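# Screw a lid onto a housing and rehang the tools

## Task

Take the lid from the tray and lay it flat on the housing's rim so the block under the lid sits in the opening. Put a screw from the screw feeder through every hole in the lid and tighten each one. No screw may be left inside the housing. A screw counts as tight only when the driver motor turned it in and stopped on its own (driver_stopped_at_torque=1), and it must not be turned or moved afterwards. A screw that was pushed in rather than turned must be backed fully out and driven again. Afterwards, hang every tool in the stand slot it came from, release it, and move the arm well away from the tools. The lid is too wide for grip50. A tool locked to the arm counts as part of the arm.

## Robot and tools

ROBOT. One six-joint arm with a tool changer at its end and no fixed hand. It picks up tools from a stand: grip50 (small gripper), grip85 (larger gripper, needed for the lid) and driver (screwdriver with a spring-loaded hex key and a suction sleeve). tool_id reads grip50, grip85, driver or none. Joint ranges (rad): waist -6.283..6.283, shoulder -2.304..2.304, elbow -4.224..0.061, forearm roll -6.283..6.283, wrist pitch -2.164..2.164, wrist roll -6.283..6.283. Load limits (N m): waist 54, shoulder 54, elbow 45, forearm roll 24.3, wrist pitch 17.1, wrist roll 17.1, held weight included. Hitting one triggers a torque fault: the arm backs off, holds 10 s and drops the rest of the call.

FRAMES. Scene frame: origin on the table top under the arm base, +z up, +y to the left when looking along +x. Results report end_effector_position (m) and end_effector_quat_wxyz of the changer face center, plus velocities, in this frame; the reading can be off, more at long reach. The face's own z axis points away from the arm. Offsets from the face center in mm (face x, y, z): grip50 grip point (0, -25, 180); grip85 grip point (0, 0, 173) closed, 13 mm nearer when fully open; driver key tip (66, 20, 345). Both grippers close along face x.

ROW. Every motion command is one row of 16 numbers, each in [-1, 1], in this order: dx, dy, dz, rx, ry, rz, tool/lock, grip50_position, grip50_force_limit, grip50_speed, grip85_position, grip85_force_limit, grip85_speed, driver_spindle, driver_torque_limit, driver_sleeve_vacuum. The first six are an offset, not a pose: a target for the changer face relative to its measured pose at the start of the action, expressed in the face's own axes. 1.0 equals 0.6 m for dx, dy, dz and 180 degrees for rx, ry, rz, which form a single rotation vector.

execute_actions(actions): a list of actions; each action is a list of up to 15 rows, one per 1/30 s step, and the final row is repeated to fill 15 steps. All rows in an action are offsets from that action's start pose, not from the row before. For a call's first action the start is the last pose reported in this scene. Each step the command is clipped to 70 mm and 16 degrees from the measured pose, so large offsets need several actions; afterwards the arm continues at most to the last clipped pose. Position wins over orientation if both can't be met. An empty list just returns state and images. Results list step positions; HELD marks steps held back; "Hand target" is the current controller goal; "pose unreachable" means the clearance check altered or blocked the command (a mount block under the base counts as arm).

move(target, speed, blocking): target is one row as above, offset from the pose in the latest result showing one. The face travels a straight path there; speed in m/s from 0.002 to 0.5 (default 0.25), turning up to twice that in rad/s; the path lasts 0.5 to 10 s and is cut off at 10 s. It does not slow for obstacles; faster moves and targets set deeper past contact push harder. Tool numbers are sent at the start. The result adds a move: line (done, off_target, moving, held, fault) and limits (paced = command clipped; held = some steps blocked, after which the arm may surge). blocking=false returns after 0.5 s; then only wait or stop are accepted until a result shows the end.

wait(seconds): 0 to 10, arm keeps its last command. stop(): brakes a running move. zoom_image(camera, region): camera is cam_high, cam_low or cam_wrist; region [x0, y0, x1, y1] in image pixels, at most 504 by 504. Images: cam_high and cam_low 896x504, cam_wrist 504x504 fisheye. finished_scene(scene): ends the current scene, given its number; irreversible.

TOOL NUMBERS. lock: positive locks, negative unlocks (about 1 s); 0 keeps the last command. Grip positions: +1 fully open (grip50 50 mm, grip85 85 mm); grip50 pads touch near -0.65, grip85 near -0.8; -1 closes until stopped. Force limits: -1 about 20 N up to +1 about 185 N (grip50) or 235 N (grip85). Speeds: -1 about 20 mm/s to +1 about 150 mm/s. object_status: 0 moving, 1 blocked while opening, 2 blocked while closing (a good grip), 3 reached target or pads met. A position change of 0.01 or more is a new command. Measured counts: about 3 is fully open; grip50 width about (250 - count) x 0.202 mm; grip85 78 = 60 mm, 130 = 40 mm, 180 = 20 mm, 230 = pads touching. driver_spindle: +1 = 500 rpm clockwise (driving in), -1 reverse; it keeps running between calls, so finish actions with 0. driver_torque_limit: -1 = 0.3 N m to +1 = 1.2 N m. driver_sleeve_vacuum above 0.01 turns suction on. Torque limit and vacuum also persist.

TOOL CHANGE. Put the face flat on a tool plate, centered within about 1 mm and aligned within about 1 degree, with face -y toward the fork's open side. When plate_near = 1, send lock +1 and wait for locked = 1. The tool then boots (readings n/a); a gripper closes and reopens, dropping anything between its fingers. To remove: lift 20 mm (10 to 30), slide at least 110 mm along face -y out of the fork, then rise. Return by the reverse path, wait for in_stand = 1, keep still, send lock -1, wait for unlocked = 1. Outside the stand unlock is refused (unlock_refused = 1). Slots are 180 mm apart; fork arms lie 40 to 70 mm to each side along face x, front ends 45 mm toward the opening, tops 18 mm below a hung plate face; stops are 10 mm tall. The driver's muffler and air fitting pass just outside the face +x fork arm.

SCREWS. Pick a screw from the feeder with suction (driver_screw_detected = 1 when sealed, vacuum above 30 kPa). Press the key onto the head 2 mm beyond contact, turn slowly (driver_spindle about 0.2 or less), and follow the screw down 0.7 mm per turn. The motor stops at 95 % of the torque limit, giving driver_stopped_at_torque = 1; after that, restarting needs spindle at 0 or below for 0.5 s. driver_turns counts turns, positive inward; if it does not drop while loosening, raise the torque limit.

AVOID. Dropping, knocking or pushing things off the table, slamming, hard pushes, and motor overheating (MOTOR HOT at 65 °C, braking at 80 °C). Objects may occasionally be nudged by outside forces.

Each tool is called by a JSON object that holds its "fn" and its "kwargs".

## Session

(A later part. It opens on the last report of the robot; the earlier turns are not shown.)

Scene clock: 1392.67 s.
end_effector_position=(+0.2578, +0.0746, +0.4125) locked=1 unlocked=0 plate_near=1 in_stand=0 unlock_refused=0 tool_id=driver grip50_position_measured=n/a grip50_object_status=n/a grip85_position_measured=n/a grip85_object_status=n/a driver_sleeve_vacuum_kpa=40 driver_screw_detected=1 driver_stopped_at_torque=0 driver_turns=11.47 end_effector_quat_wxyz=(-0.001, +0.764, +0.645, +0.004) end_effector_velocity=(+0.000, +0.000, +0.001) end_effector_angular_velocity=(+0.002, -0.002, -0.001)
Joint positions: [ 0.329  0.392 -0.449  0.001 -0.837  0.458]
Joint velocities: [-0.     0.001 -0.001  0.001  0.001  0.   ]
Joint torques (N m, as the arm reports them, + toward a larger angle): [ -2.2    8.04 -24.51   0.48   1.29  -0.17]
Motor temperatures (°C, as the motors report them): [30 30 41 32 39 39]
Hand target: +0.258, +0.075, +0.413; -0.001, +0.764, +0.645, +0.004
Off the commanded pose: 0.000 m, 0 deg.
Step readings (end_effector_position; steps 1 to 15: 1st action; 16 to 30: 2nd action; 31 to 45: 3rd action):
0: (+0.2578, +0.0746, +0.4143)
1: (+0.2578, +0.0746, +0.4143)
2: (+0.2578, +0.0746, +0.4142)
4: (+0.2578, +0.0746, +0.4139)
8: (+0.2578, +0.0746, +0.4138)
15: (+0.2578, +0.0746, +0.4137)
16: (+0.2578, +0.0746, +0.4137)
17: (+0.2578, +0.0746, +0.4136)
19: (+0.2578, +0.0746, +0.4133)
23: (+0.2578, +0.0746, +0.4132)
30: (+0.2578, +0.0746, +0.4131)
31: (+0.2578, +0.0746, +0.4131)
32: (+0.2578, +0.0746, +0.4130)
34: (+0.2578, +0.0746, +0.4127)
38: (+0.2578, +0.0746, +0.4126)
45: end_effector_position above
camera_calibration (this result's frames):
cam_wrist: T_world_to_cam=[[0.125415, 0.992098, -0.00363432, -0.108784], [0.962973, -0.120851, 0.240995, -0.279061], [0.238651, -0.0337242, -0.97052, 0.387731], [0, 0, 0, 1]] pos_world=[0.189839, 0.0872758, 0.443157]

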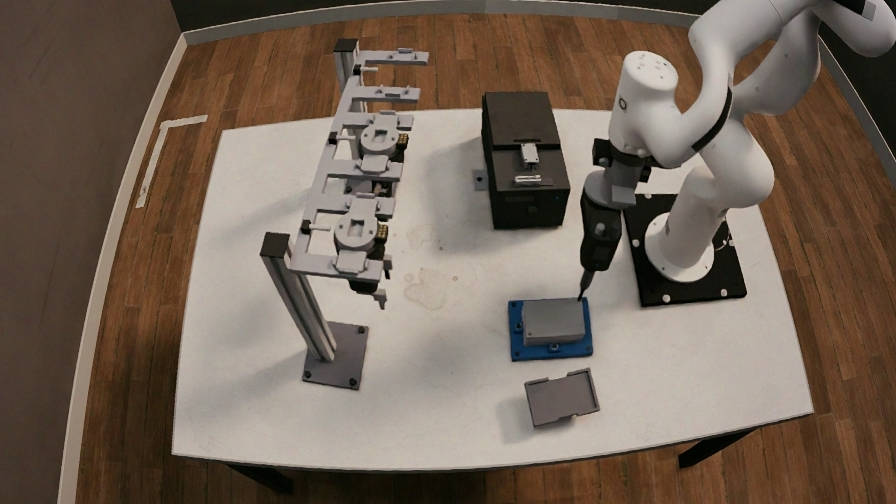

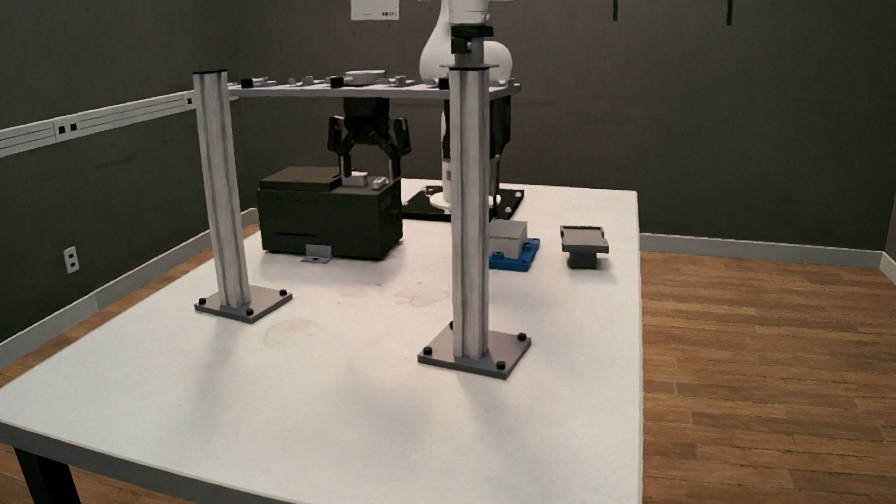

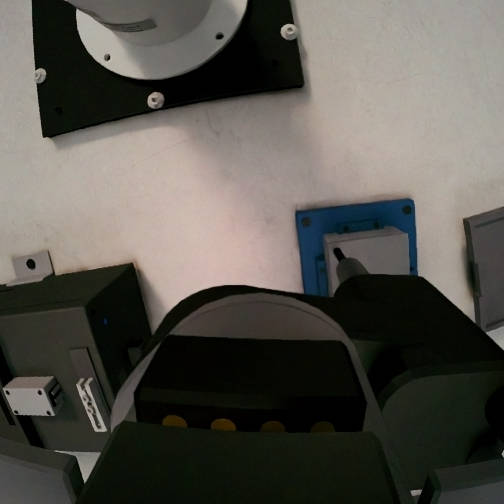

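{"fn": "execute_actions", "kwargs": {"actions": [[[0,0,0,0,0,0,0,1,0,0,1,0,0,0.2,0,1]],[[0,0,0,0,0,0,0,1,0,0,1,0,0,0.2,0,1],[0,0,0,0,0,0,0,1,0,0,1,0,0,0.2,0,1],[0,0,0,0,0,0,0,1,0,0,1,0,0,0.2,0,1],[0,0,0,0,0,0,0,1,0,0,1,0,0,0.2,0,1],[0,0,0,0,0,0,0,1,0,0,1,0,0,0.2,0,1],[0,0,0,0,0,0,0,1,0,0,1,0,0,0.2,0,1],[0,0,0,0,0,0,0,1,0,0,1,0,0,0.2,0,1],[0,0,0,0,0,0,0,1,0,0,1,0,0,0.2,0,1],[0,0,0,0,0,0,0,1,0,0,1,0,0,0.2,0,1],[0,0,0,0,0,0,0,1,0,0,1,0,0,0.2,0,1],[0,0,0,0,0,0,0,1,0,0,1,0,0,0.2,0,1],[0,0,0,0,0,0,0,1,0,0,1,0,0,0.2,0,1],[0,0,0,0,0,0,0,1,0,0,1,0,0,0,0,1]]]}}

{"fn": "zoom_image", "kwargs": {"camera": "cam_high", "region": [560, 275, 600, 315]}}

Scene clock: 1409.60 s.
end_effector_position=(+0.2578, +0.0746, +0.4124) locked=1 unlocked=0 plate_near=1 in_stand=0 unlock_refused=0 tool_id=driver grip50_position_measured=n/a grip50_object_status=n/a grip85_position_measured=n/a grip85_object_status=n/a driver_sleeve_vacuum_kpa=15 driver_screw_detected=0 driver_stopped_at_torque=0 driver_turns=12.92 end_effector_quat_wxyz=(-0.001, +0.764, +0.645, +0.004) end_effector_velocity=(-0.000, +0.000, +0.000) end_effector_angular_velocity=(-0.001, +0.001, +0.001)
Joint positions: [ 0.329  0.392 -0.449  0.001 -0.836  0.458]
Joint velocities: [ 0.    -0.    -0.001 -0.001 -0.002 -0.   ]
Joint torques (N m, as the arm reports them, + toward a larger angle): [ -1.88   9.26 -26.28   1.09   0.9   -0.27]
Motor temperatures (°C, as the motors report them): [30 30 41 32 39 39]
Hand target: +0.258, +0.075, +0.412; -0.001, +0.764, +0.645, +0.004
Off the commanded pose: 0.000 m, 0 deg.
Step readings (end_effector_position; steps 1 to 15: 1st action; 16 to 30: 2nd action):
0: (+0.2578, +0.0746, +0.4125)
1: (+0.2578, +0.0746, +0.4125)
2: (+0.2578, +0.0746, +0.4125)
4: (+0.2578, +0.0746, +0.4125)
8: (+0.2578, +0.0746, +0.4125)
15: (+0.2578, +0.0746, +0.4124)
16: (+0.2578, +0.0746, +0.4124)
17: (+0.2578, +0.0746, +0.4124)
19: (+0.2578, +0.0746, +0.4124)
23: (+0.2578, +0.0746, +0.4124)
30: end_effector_position above
camera_calibration (this result's frames):
cam_wrist: T_world_to_cam=[[0.12545, 0.992093, -0.00365701, -0.108769], [0.962965, -0.120878, 0.241011, -0.279013], [0.238664, -0.0337564, -0.970515, 0.387603], [0, 0, 0, 1]] pos_world=[0.189818, 0.0872668, 0.443023]

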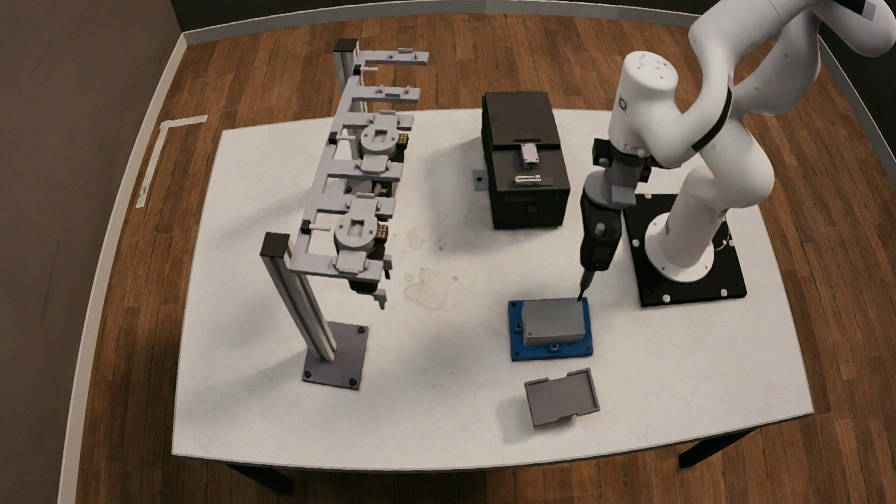

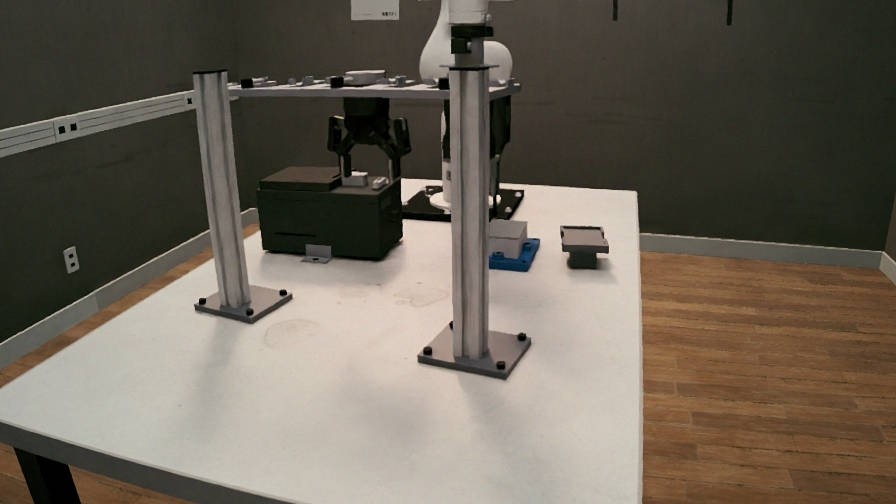

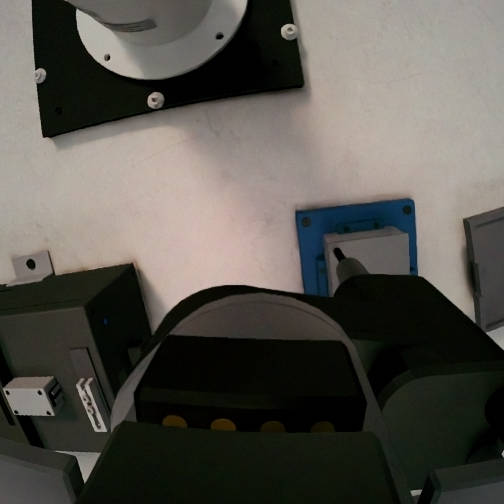

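Region (560, 275, 600, 315) of cam_high's 896x504 image, scaled by 12.600, with more detail than that image has.

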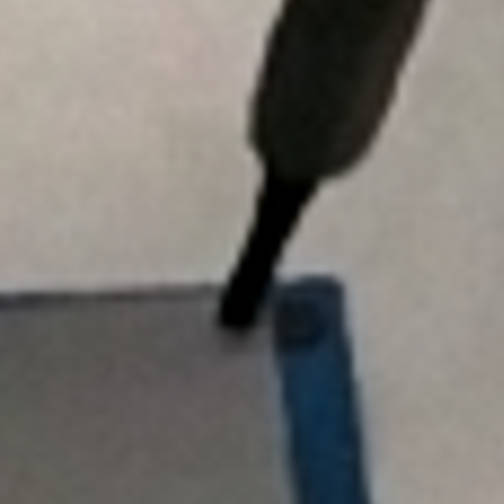

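{"fn": "execute_actions", "kwargs": {"actions": [[[0,0,0.002,0,0,0,0,1,0,0,1,0,0,0,0,1]],[[0,0,0.001,0,0,0,0,1,0,0,1,0,0,0.2,0,1]],[[0,0,0.001,0,0,0,0,1,0,0,1,0,0,0.2,0,1]],[[0,0,0.001,0,0,0,0,1,0,0,1,0,0,0.2,0,1],[0,0,0.001,0,0,0,0,1,0,0,1,0,0,0.2,0,1],[0,0,0.001,0,0,0,0,1,0,0,1,0,0,0.2,0,1],[0,0,0.001,0,0,0,0,1,0,0,1,0,0,0.2,0,1],[0,0,0.001,0,0,0,0,1,0,0,1,0,0,0.2,0,1],[0,0,0.001,0,0,0,0,1,0,0,1,0,0,0.2,0,1],[0,0,0.001,0,0,0,0,1,0,0,1,0,0,0.2,0,1],[0,0,0.001,0,0,0,0,1,0,0,1,0,0,0.2,0,1],[0,0,0.001,0,0,0,0,1,0,0,1,0,0,0.2,0,1],[0,0,0.001,0,0,0,0,1,0,0,1,0,0,0.2,0,1],[0,0,0.001,0,0,0,0,1,0,0,1,0,0,0.2,0,1],[0,0,0.001,0,0,0,0,1,0,0,1,0,0,0.2,0,1],[0,0,0.001,0,0,0,0,1,0,0,1,0,0,0,0,1]]]}}

{"fn": "zoom_image", "kwargs": {"camera": "cam_high", "region": [560, 275, 600, 315]}}

Scene clock: 1436.07 s.
end_effector_position=(+0.2578, +0.0747, +0.4095) locked=1 unlocked=0 plate_near=1 in_stand=0 unlock_refused=0 tool_id=driver grip50_position_measured=n/a grip50_object_status=n/a grip85_position_measured=n/a grip85_object_status=n/a driver_sleeve_vacuum_kpa=40 driver_screw_detected=1 driver_stopped_at_torque=1 driver_turns=15.14 end_effector_quat_wxyz=(-0.001, +0.764, +0.645, +0.004) end_effector_velocity=(-0.000, -0.000, +0.000) end_effector_angular_velocity=(+0.000, +0.002, -0.007)
Joint positions: [ 0.329  0.387 -0.445  0.001 -0.828  0.458]
Joint velocities: [-0.     0.    -0.     0.001 -0.003  0.006]
Joint torques (N m, as the arm reports them, + toward a larger angle): [ -1.01   8.34 -24.68   0.17   1.17   0.06]
Motor temperatures (°C, as the motors report them): [30 30 41 32 39 39]
Hand target: +0.258, +0.075, +0.409; -0.001, +0.764, +0.645, +0.004
Off the commanded pose: 0.000 m, 0 deg.
Step readings (end_effector_position; steps 1 to 15: 1st action; 16 to 30: 2nd action; 31 to 45: 3rd action; 46 to 60: 4th action):
0: (+0.2578, +0.0746, +0.4124)
1: (+0.2578, +0.0746, +0.4124)
2: (+0.2578, +0.0746, +0.4122)
4: (+0.2578, +0.0746, +0.4116)
8: (+0.2578, +0.0746, +0.4114)
15: (+0.2578, +0.0746, +0.4112)
16: (+0.2578, +0.0746, +0.4112)
17: (+0.2578, +0.0746, +0.4112)
19: (+0.2578, +0.0746, +0.4109)
23: (+0.2578, +0.0746, +0.4107)
30: (+0.2578, +0.0746, +0.4106)
31: (+0.2578, +0.0746, +0.4106)
32: (+0.2578, +0.0746, +0.4106)
34: (+0.2578, +0.0746, +0.4103)
38: (+0.2578, +0.0746, +0.4101)
45: (+0.2578, +0.0746, +0.4100)
46: (+0.2578, +0.0746, +0.4100)
47: (+0.2578, +0.0746, +0.4100)
49: (+0.2578, +0.0746, +0.4097)
53: (+0.2578, +0.0746, +0.4095)
60: end_effector_position above
camera_calibration (this result's frames):
cam_wrist: T_world_to_cam=[[0.125362, 0.992104, -0.00361301, -0.108814], [0.962966, -0.120802, 0.241045, -0.278337], [0.238705, -0.0336971, -0.970507, 0.384719], [0, 0, 0, 1]] pos_world=[0.189836, 0.0872955, 0.440071]

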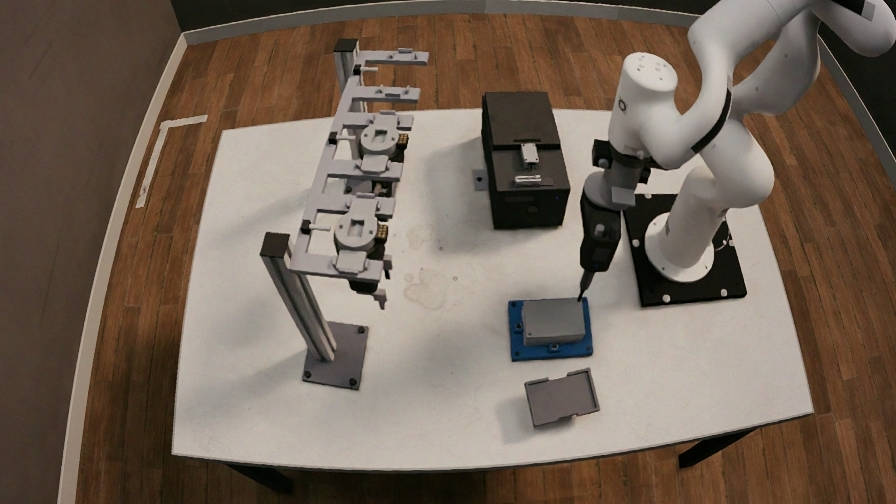

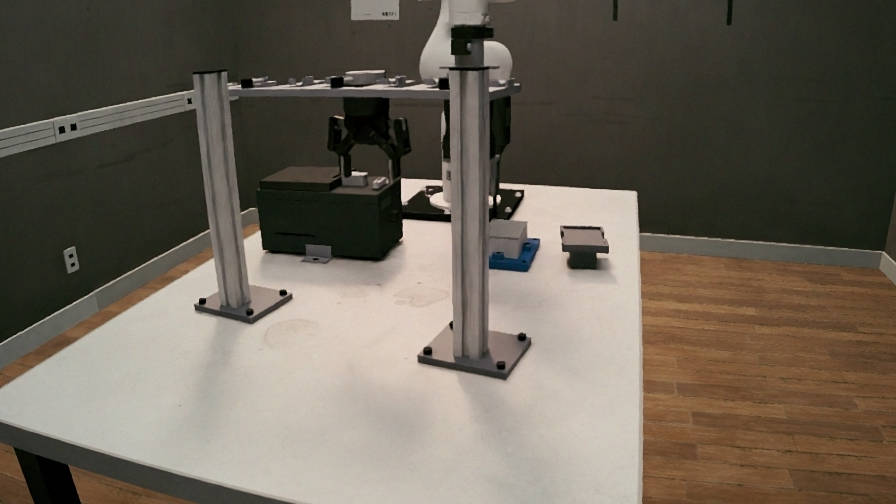

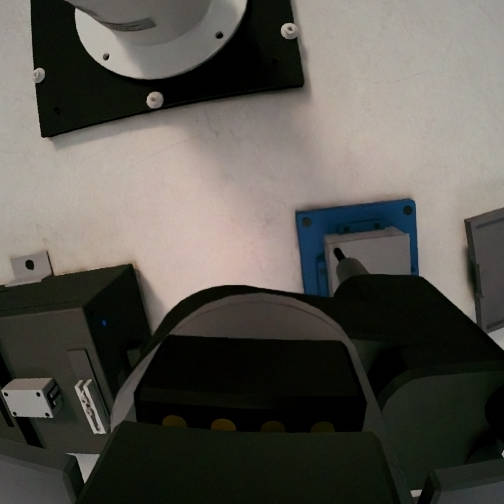

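Region (560, 275, 600, 315) of cam_high's 896x504 image, scaled by 12.600, with more detail than that image has.

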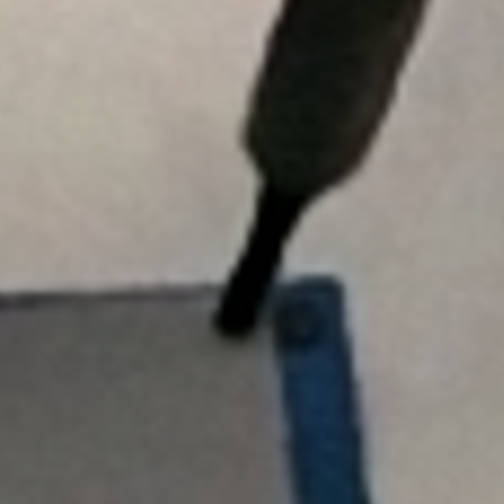

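{"fn": "execute_actions", "kwargs": {"actions": [[[0,0,0,0,0,0,0,1,0,0,1,0,0,0,0,0]]]}}

{"fn": "move", "kwargs": {"target": [0,0,-0.06,0,0,0,0,1,0,0,1,0,0,0,0,0], "speed": 0.03}}

{"fn": "zoom_image", "kwargs": {"camera": "cam_high", "region": [560, 275, 600, 315]}}

{"fn": "zoom_image", "kwargs": {"camera": "cam_wrist", "region": [300, 200, 360, 260]}}

Scene clock: 1446.33 s.
end_effector_position=(+0.2578, +0.0747, +0.4095) locked=1 unlocked=0 plate_near=1 in_stand=0 unlock_refused=0 tool_id=driver grip50_position_measured=n/a grip50_object_status=n/a grip85_position_measured=n/a grip85_object_status=n/a driver_sleeve_vacuum_kpa=0 driver_screw_detected=0 driver_stopped_at_torque=1 driver_turns=15.14 end_effector_quat_wxyz=(-0.001, +0.764, +0.645, +0.004) end_effector_velocity=(-0.000, +0.000, -0.000) end_effector_angular_velocity=(-0.000, +0.002, +0.000)
Joint positions: [ 0.329  0.387 -0.445  0.001 -0.828  0.458]
Joint velocities: [ 0.    -0.001 -0.     0.    -0.001 -0.   ]
Joint torques (N m, as the arm reports them, + toward a larger angle): [ -2.27   7.22 -24.76   0.51   1.13  -0.2 ]
Motor temperatures (°C, as the motors report them): [30 30 41 32 39 39]
Hand target: +0.258, +0.075, +0.409; -0.001, +0.764, +0.645, +0.004
Off the commanded pose: 0.000 m, 0 deg.
Step readings (end_effector_position):
0: (+0.2578, +0.0746, +0.4094)
1: (+0.2578, +0.0746, +0.4094)
2: (+0.2578, +0.0746, +0.4094)
4: (+0.2578, +0.0746, +0.4094)
8: (+0.2578, +0.0746, +0.4094)
15: end_effector_position above
camera_calibration (this result's frames):
cam_wrist: T_world_to_cam=[[0.125363, 0.992104, -0.00362474, -0.108807], [0.962969, -0.120801, 0.241033, -0.278331], [0.238692, -0.0337072, -0.97051, 0.384723], [0, 0, 0, 1]] pos_world=[0.189834, 0.0872933, 0.440071]

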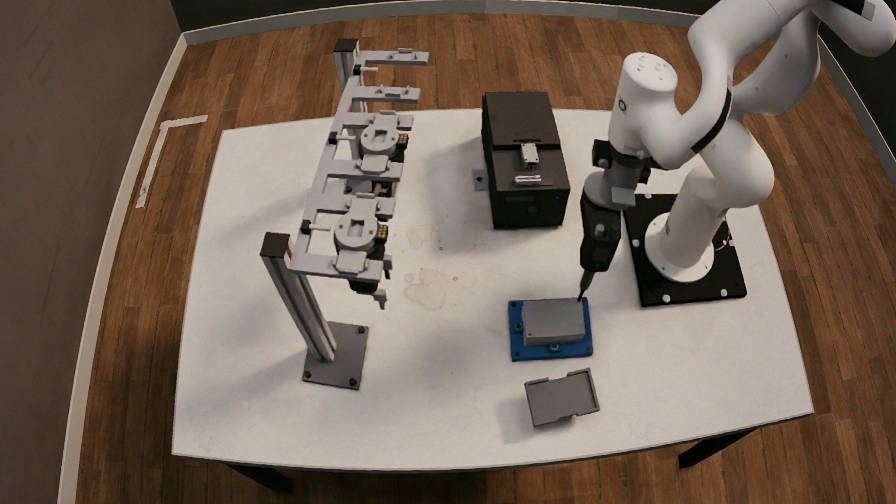

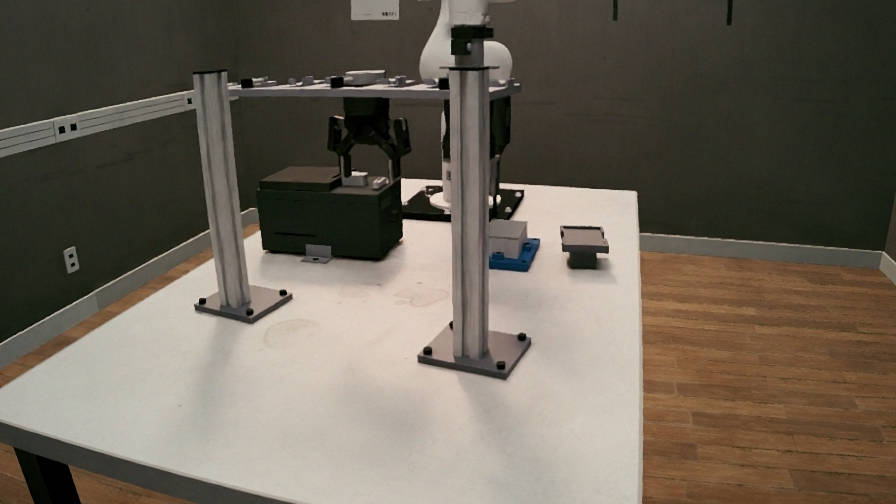

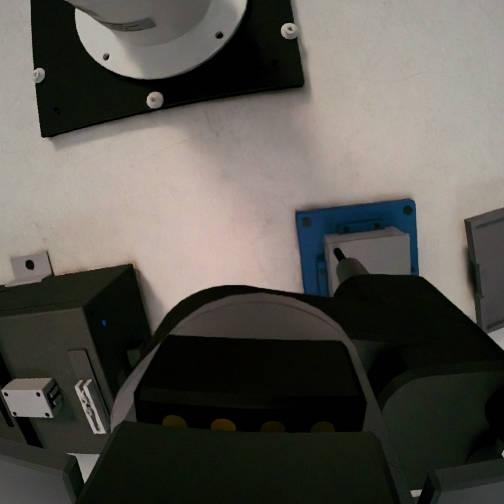

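Scene clock: 1447.83 s.
end_effector_position=(+0.2576, +0.0744, +0.4453) locked=1 unlocked=0 plate_near=1 in_stand=0 unlock_refused=0 tool_id=driver grip50_position_measured=n/a grip50_object_status=n/a grip85_position_measured=n/a grip85_object_status=n/a driver_sleeve_vacuum_kpa=0 driver_screw_detected=0 driver_stopped_at_torque=1 driver_turns=15.14 end_effector_quat_wxyz=(-0.002, +0.764, +0.645, +0.004) end_effector_velocity=(-0.000, -0.000, +0.001) end_effector_angular_velocity=(-0.000, +0.002, -0.001)
Joint positions: [ 0.329  0.431 -0.502  0.001 -0.929  0.458]
Joint velocities: [-0.001  0.    -0.001  0.    -0.004  0.   ]
Joint torques (N m, as the arm reports them, + toward a larger angle): [ -2.67   6.02 -26.07   0.57   0.72  -0.27]
Motor temperatures (°C, as the motors report them): [30 30 41 32 39 39]
Hand target: +0.258, +0.074, +0.445; -0.001, +0.764, +0.645, +0.004
Off the commanded pose: 0.000 m, 0 deg.
move: done
camera_calibration (this result's frames):
cam_wrist: T_world_to_cam=[[0.125227, 0.992122, -0.00358246, -0.108422], [0.963024, -0.120685, 0.240872, -0.286785], [0.238542, -0.0336137, -0.97055, 0.419645], [0, 0, 0, 1]] pos_world=[0.189655, 0.0870633, 0.475977]

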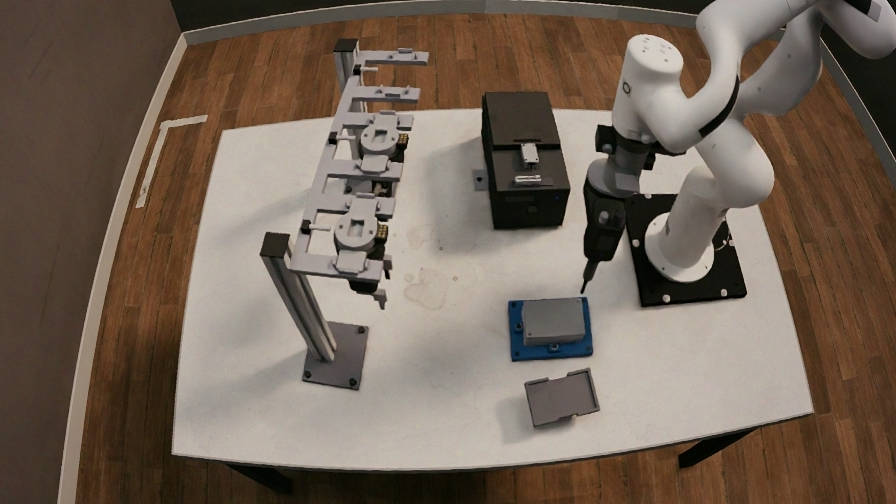

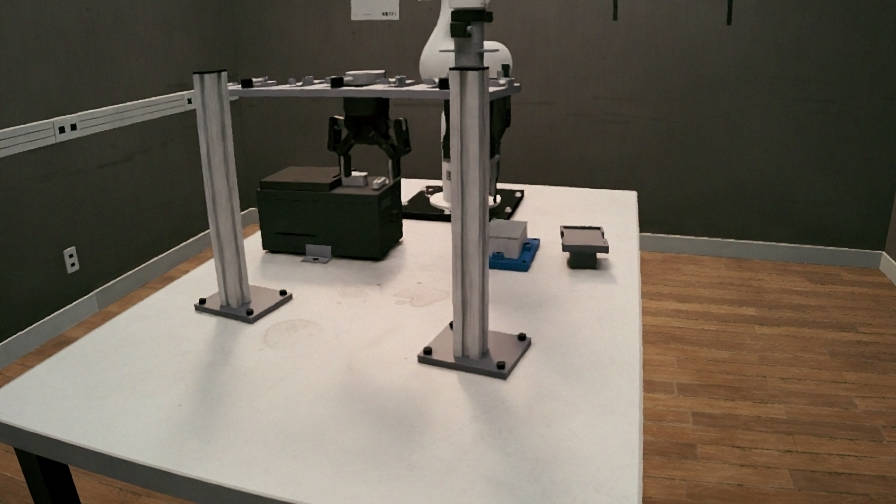

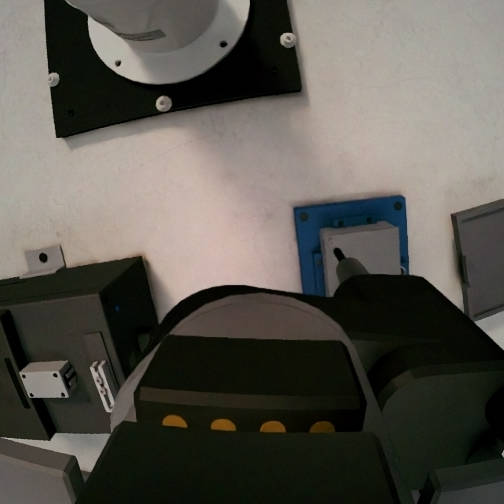

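Region (560, 275, 600, 315) of cam_high's 896x504 image, scaled by 12.600, with more detail than that image has.

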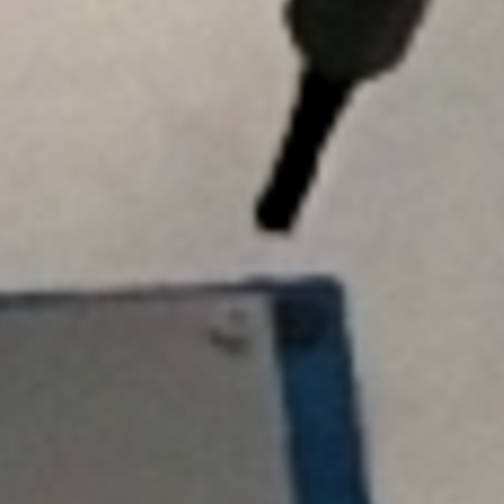

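Region (300, 200, 360, 260) of cam_wrist's 504x504 image, scaled by 8.400, with more detail than that image has.

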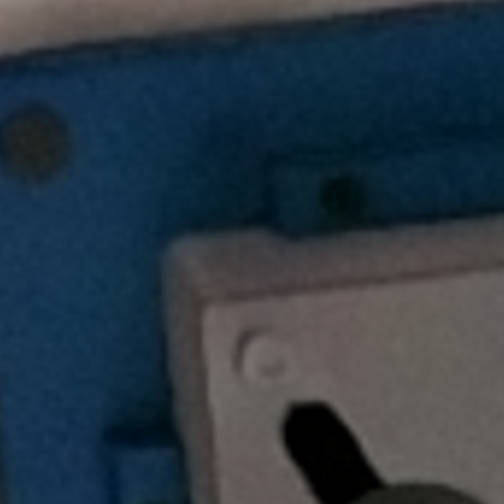

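{"fn": "move", "kwargs": {"target": [-0.3578,0.2102,-0.1745,0,0,0,0,1,0,0,1,0,0,0,0,0], "speed": 0.2}}

{"fn": "move", "kwargs": {"target": [0,0,0.045,0,0,0,0,1,0,0,1,0,0,0,0,0], "speed": 0.04}}

{"fn": "zoom_image", "kwargs": {"camera": "cam_wrist", "region": [305, 210, 365, 270]}}

Scene clock: 1473.87 s.
end_effector_position=(+0.3452, -0.1589, +0.5488) locked=1 unlocked=0 plate_near=1 in_stand=0 unlock_refused=0 tool_id=driver grip50_position_measured=n/a grip50_object_status=n/a grip85_position_measured=n/a grip85_object_status=n/a driver_sleeve_vacuum_kpa=0 driver_screw_detected=0 driver_stopped_at_torque=1 driver_turns=15.14 end_effector_quat_wxyz=(-0.001, +0.764, +0.645, +0.004) end_effector_velocity=(+0.001, -0.001, +0.001) end_effector_angular_velocity=(-0.002, -0.004, -0.001)
Joint positions: [-0.385  0.179 -0.925  0.003 -1.1   -0.258]
Joint velocities: [-0.002 -0.002 -0.004  0.     0.002 -0.002]
Joint torques (N m, as the arm reports them, + toward a larger angle): [ -2.75  23.21 -26.6    0.95   0.19  -0.28]
Motor temperatures (°C, as the motors report them): [30 30 41 32 39 39]
Hand target: +0.345, -0.159, +0.549; -0.001, +0.764, +0.645, +0.004
Off the commanded pose: 0.000 m, 0 deg.
move: done
camera_calibration (this result's frames):
cam_wrist: T_world_to_cam=[[0.124751, 0.992179, -0.00412368, 0.112991], [0.963001, -0.12008, 0.241268, -0.424284], [0.238886, -0.0340696, -0.97045, 0.4911], [0, 0, 0, 1]] pos_world=[0.277173, -0.146324, 0.57942]

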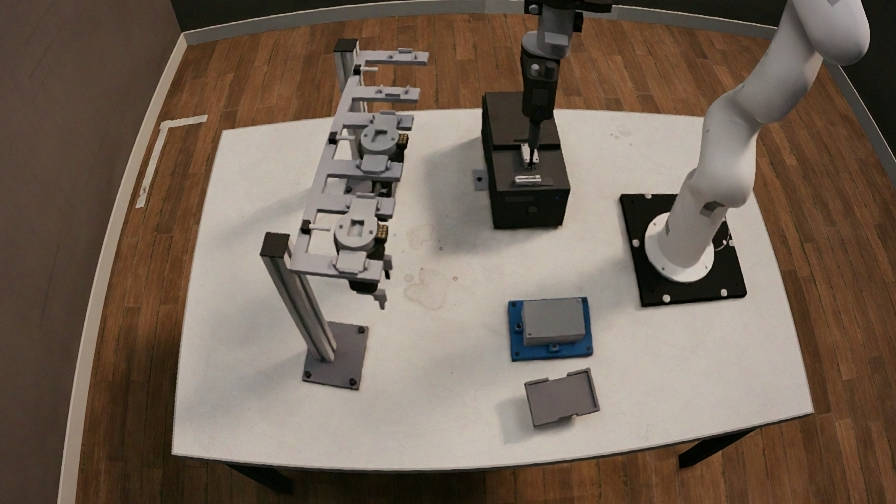

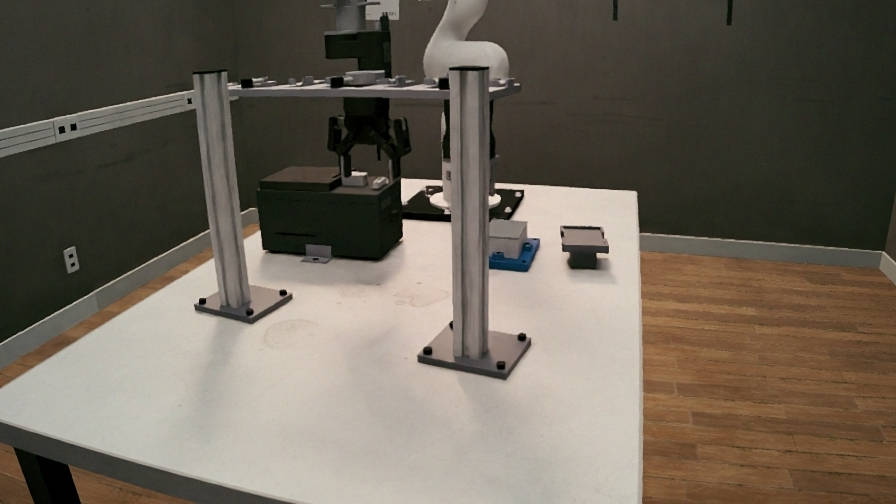

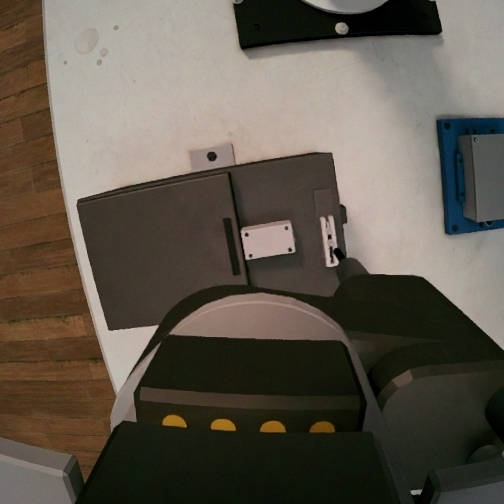

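Scene clock: 1474.83 s.
end_effector_position=(+0.3453, -0.1588, +0.5220) locked=1 unlocked=0 plate_near=1 in_stand=0 unlock_refused=0 tool_id=driver grip50_position_measured=n/a grip50_object_status=n/a grip85_position_measured=n/a grip85_object_status=n/a driver_sleeve_vacuum_kpa=0 driver_screw_detected=0 driver_stopped_at_torque=1 driver_turns=15.14 end_effector_quat_wxyz=(-0.001, +0.764, +0.645, +0.004) end_effector_velocity=(+0.001, -0.000, +0.000) end_effector_angular_velocity=(-0.002, -0.004, -0.001)
Joint positions: [-0.385  0.167 -0.875  0.003 -1.038 -0.258]
Joint velocities: [-0.     0.     0.     0.     0.005  0.   ]
Joint torques (N m, as the arm reports them, + toward a larger angle): [ -1.43  22.51 -25.84   1.06   0.01  -0.22]
Motor temperatures (°C, as the motors report them): [30 30 41 32 39 39]
Hand target: +0.345, -0.159, +0.522; -0.001, +0.764, +0.645, +0.004
Off the commanded pose: 0.000 m, 0 deg.
move: done
camera_calibration (this result's frames):
cam_wrist: T_world_to_cam=[[0.12485, 0.992167, -0.00421682, 0.112728], [0.962956, -0.120148, 0.241411, -0.417966], [0.239014, -0.0342007, -0.970414, 0.464931], [0, 0, 0, 1]] pos_world=[0.277284, -0.146162, 0.552553]

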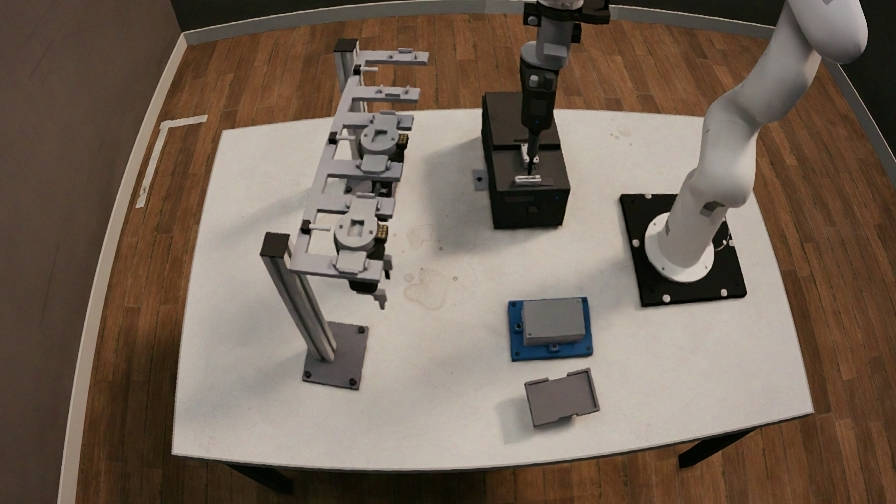

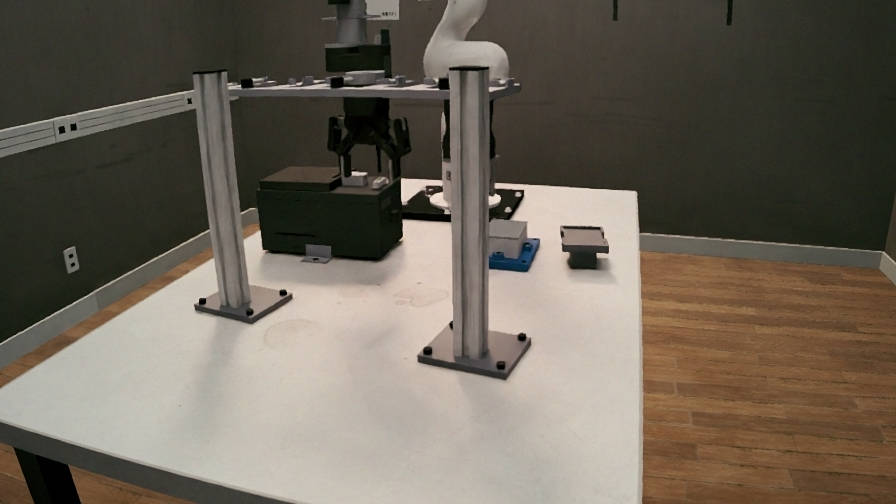

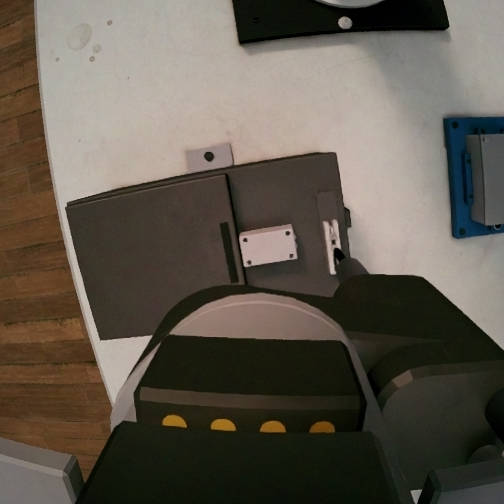

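Region (305, 210, 365, 270) of cam_wrist's 504x504 image, scaled by 8.400, with more detail than that image has.

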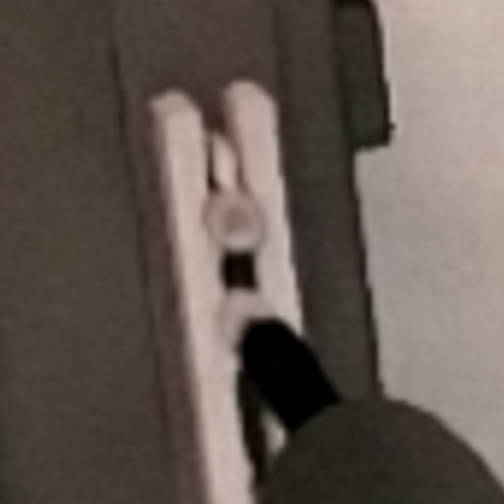

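{"fn": "move", "kwargs": {"target": [-0.001,-0.001,0.014,0,0,0,0,1,0,0,1,0,0,0,0,1], "speed": 0.01}}

{"fn": "execute_actions", "kwargs": {"actions": [[[0,0,0.0025,0,0,0,0,1,0,0,1,0,0,0,0,1]]]}}

Scene clock: 1482.97 s.
end_effector_position=(+0.3446, -0.1592, +0.5136) locked=1 unlocked=0 plate_near=1 in_stand=0 unlock_refused=0 tool_id=driver grip50_position_measured=n/a grip50_object_status=n/a grip85_position_measured=n/a grip85_object_status=n/a driver_sleeve_vacuum_kpa=40 driver_screw_detected=1 driver_stopped_at_torque=1 driver_turns=15.14 end_effector_quat_wxyz=(-0.001, +0.764, +0.645, +0.004) end_effector_velocity=(+0.000, -0.000, +0.000) end_effector_angular_velocity=(-0.001, -0.003, +0.000)
Joint positions: [-0.387  0.164 -0.859  0.003 -1.019 -0.26 ]
Joint velocities: [ 0.     0.001 -0.     0.     0.002 -0.   ]
Joint torques (N m, as the arm reports them, + toward a larger angle): [ -1.82  25.1  -26.38   1.29   0.26  -0.24]
Motor temperatures (°C, as the motors report them): [30 30 41 32 39 39]
Hand target: +0.345, -0.159, +0.514; -0.001, +0.764, +0.645, +0.004
Off the commanded pose: 0.000 m, 0 deg.
move: done
camera_calibration (this result's frames):
cam_wrist: T_world_to_cam=[[0.124877, 0.992163, -0.00422423, 0.113202], [0.962965, -0.120175, 0.241364, -0.415343], [0.238965, -0.0342087, -0.970425, 0.456979], [0, 0, 0, 1]] pos_world=[0.276622, -0.146596, 0.544192]

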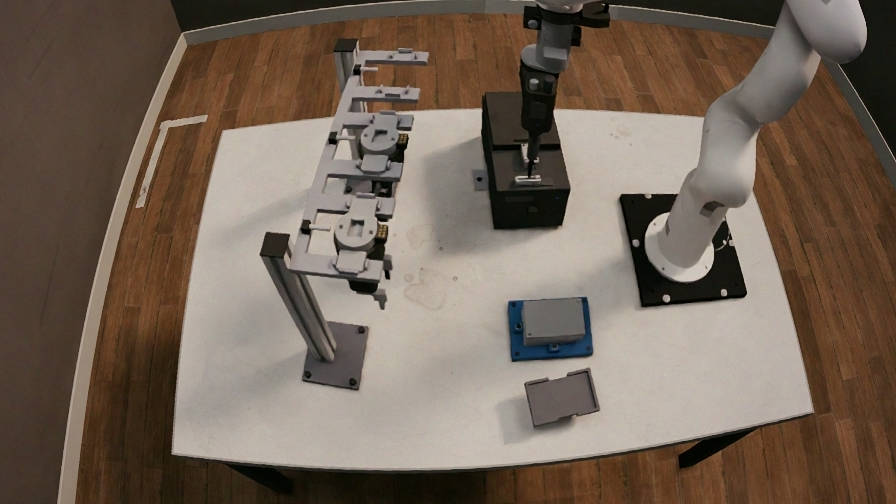

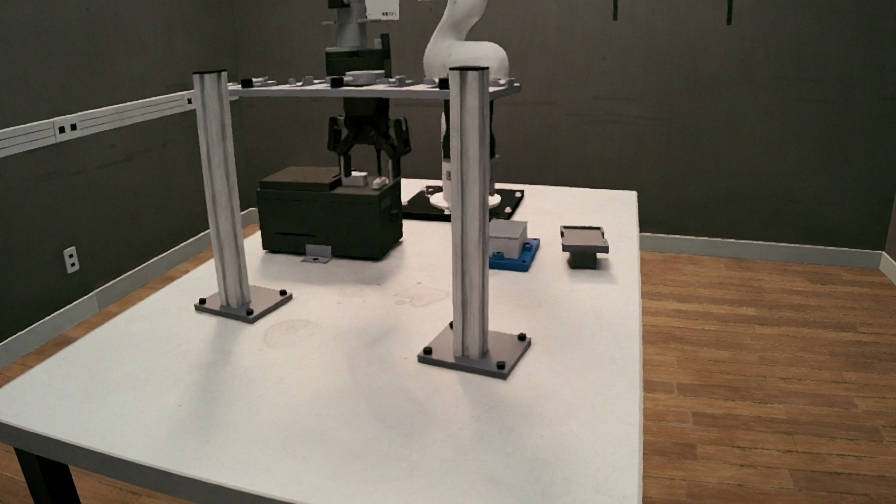

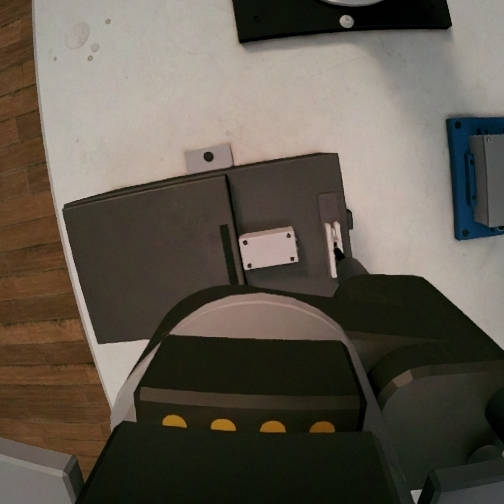

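Scene clock: 1483.47 s.
end_effector_position=(+0.3446, -0.1592, +0.5121) locked=1 unlocked=0 plate_near=1 in_stand=0 unlock_refused=0 tool_id=driver grip50_position_measured=n/a grip50_object_status=n/a grip85_position_measured=n/a grip85_object_status=n/a driver_sleeve_vacuum_kpa=40 driver_screw_detected=1 driver_stopped_at_torque=1 driver_turns=15.14 end_effector_quat_wxyz=(-0.001, +0.764, +0.645, +0.004) end_effector_velocity=(-0.000, -0.000, -0.000) end_effector_angular_velocity=(+0.000, +0.001, +0.001)
Joint positions: [-0.387  0.163 -0.856  0.003 -1.015 -0.26 ]
Joint velocities: [-0.    -0.001  0.    -0.     0.    -0.001]
Joint torques (N m, as the arm reports them, + toward a larger angle): [ -0.64  23.77 -26.7    0.68   0.2   -0.27]
Motor temperatures (°C, as the motors report them): [30 30 41 32 39 39]
Hand target: +0.345, -0.159, +0.512; -0.001, +0.764, +0.645, +0.004
Off the commanded pose: 0.000 m, 0 deg.
Step readings (end_effector_position):
0: (+0.3446, -0.1592, +0.5136)
1: (+0.3446, -0.1592, +0.5136)
2: (+0.3447, -0.1592, +0.5134)
4: (+0.3447, -0.1592, +0.5127)
8: (+0.3446, -0.1592, +0.5121)
15: end_effector_position above
camera_calibration (this result's frames):
cam_wrist: T_world_to_cam=[[0.124883, 0.992162, -0.0042355, 0.113191], [0.962958, -0.120176, 0.241392, -0.415004], [0.238991, -0.0342243, -0.970418, 0.455522], [0, 0, 0, 1]] pos_world=[0.27663, -0.146587, 0.542705]

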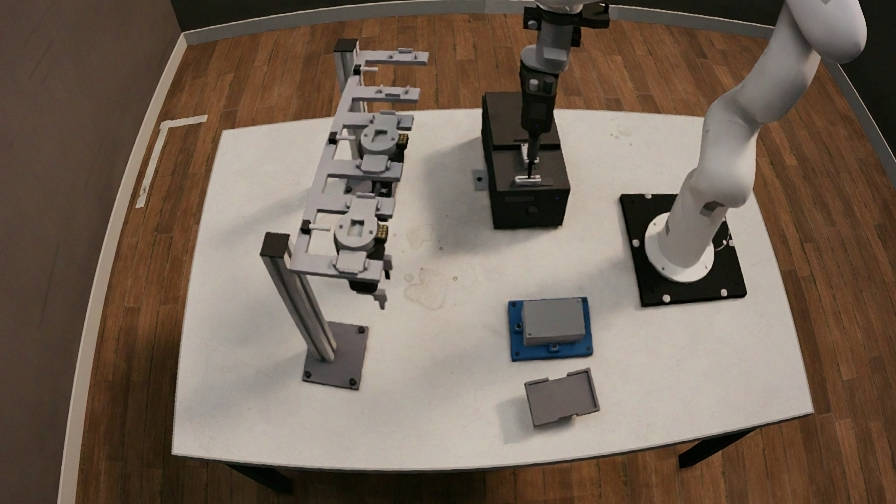

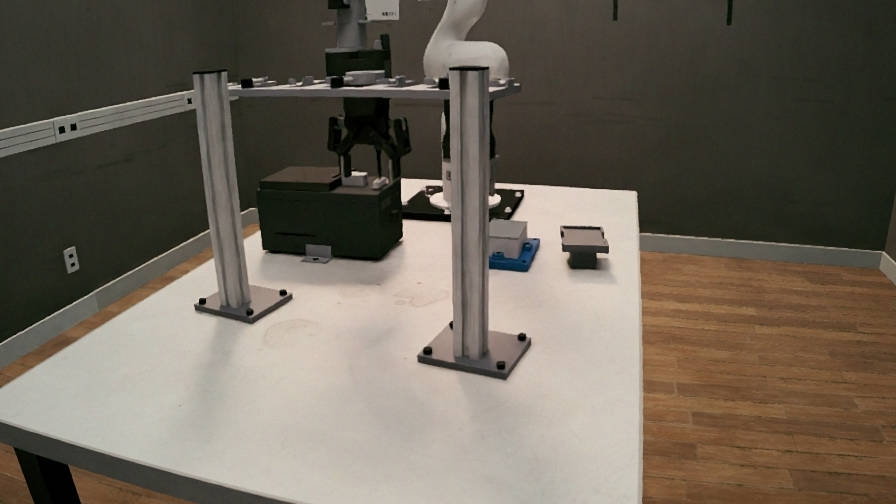

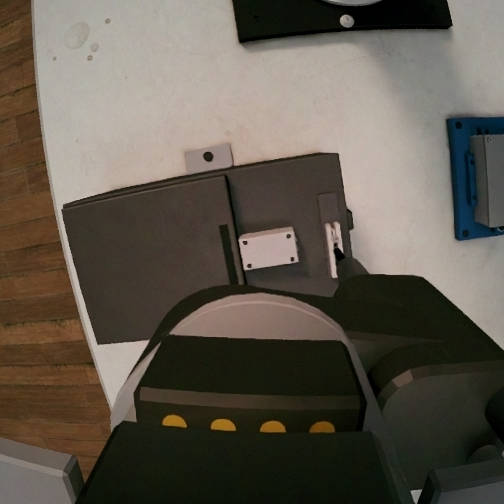

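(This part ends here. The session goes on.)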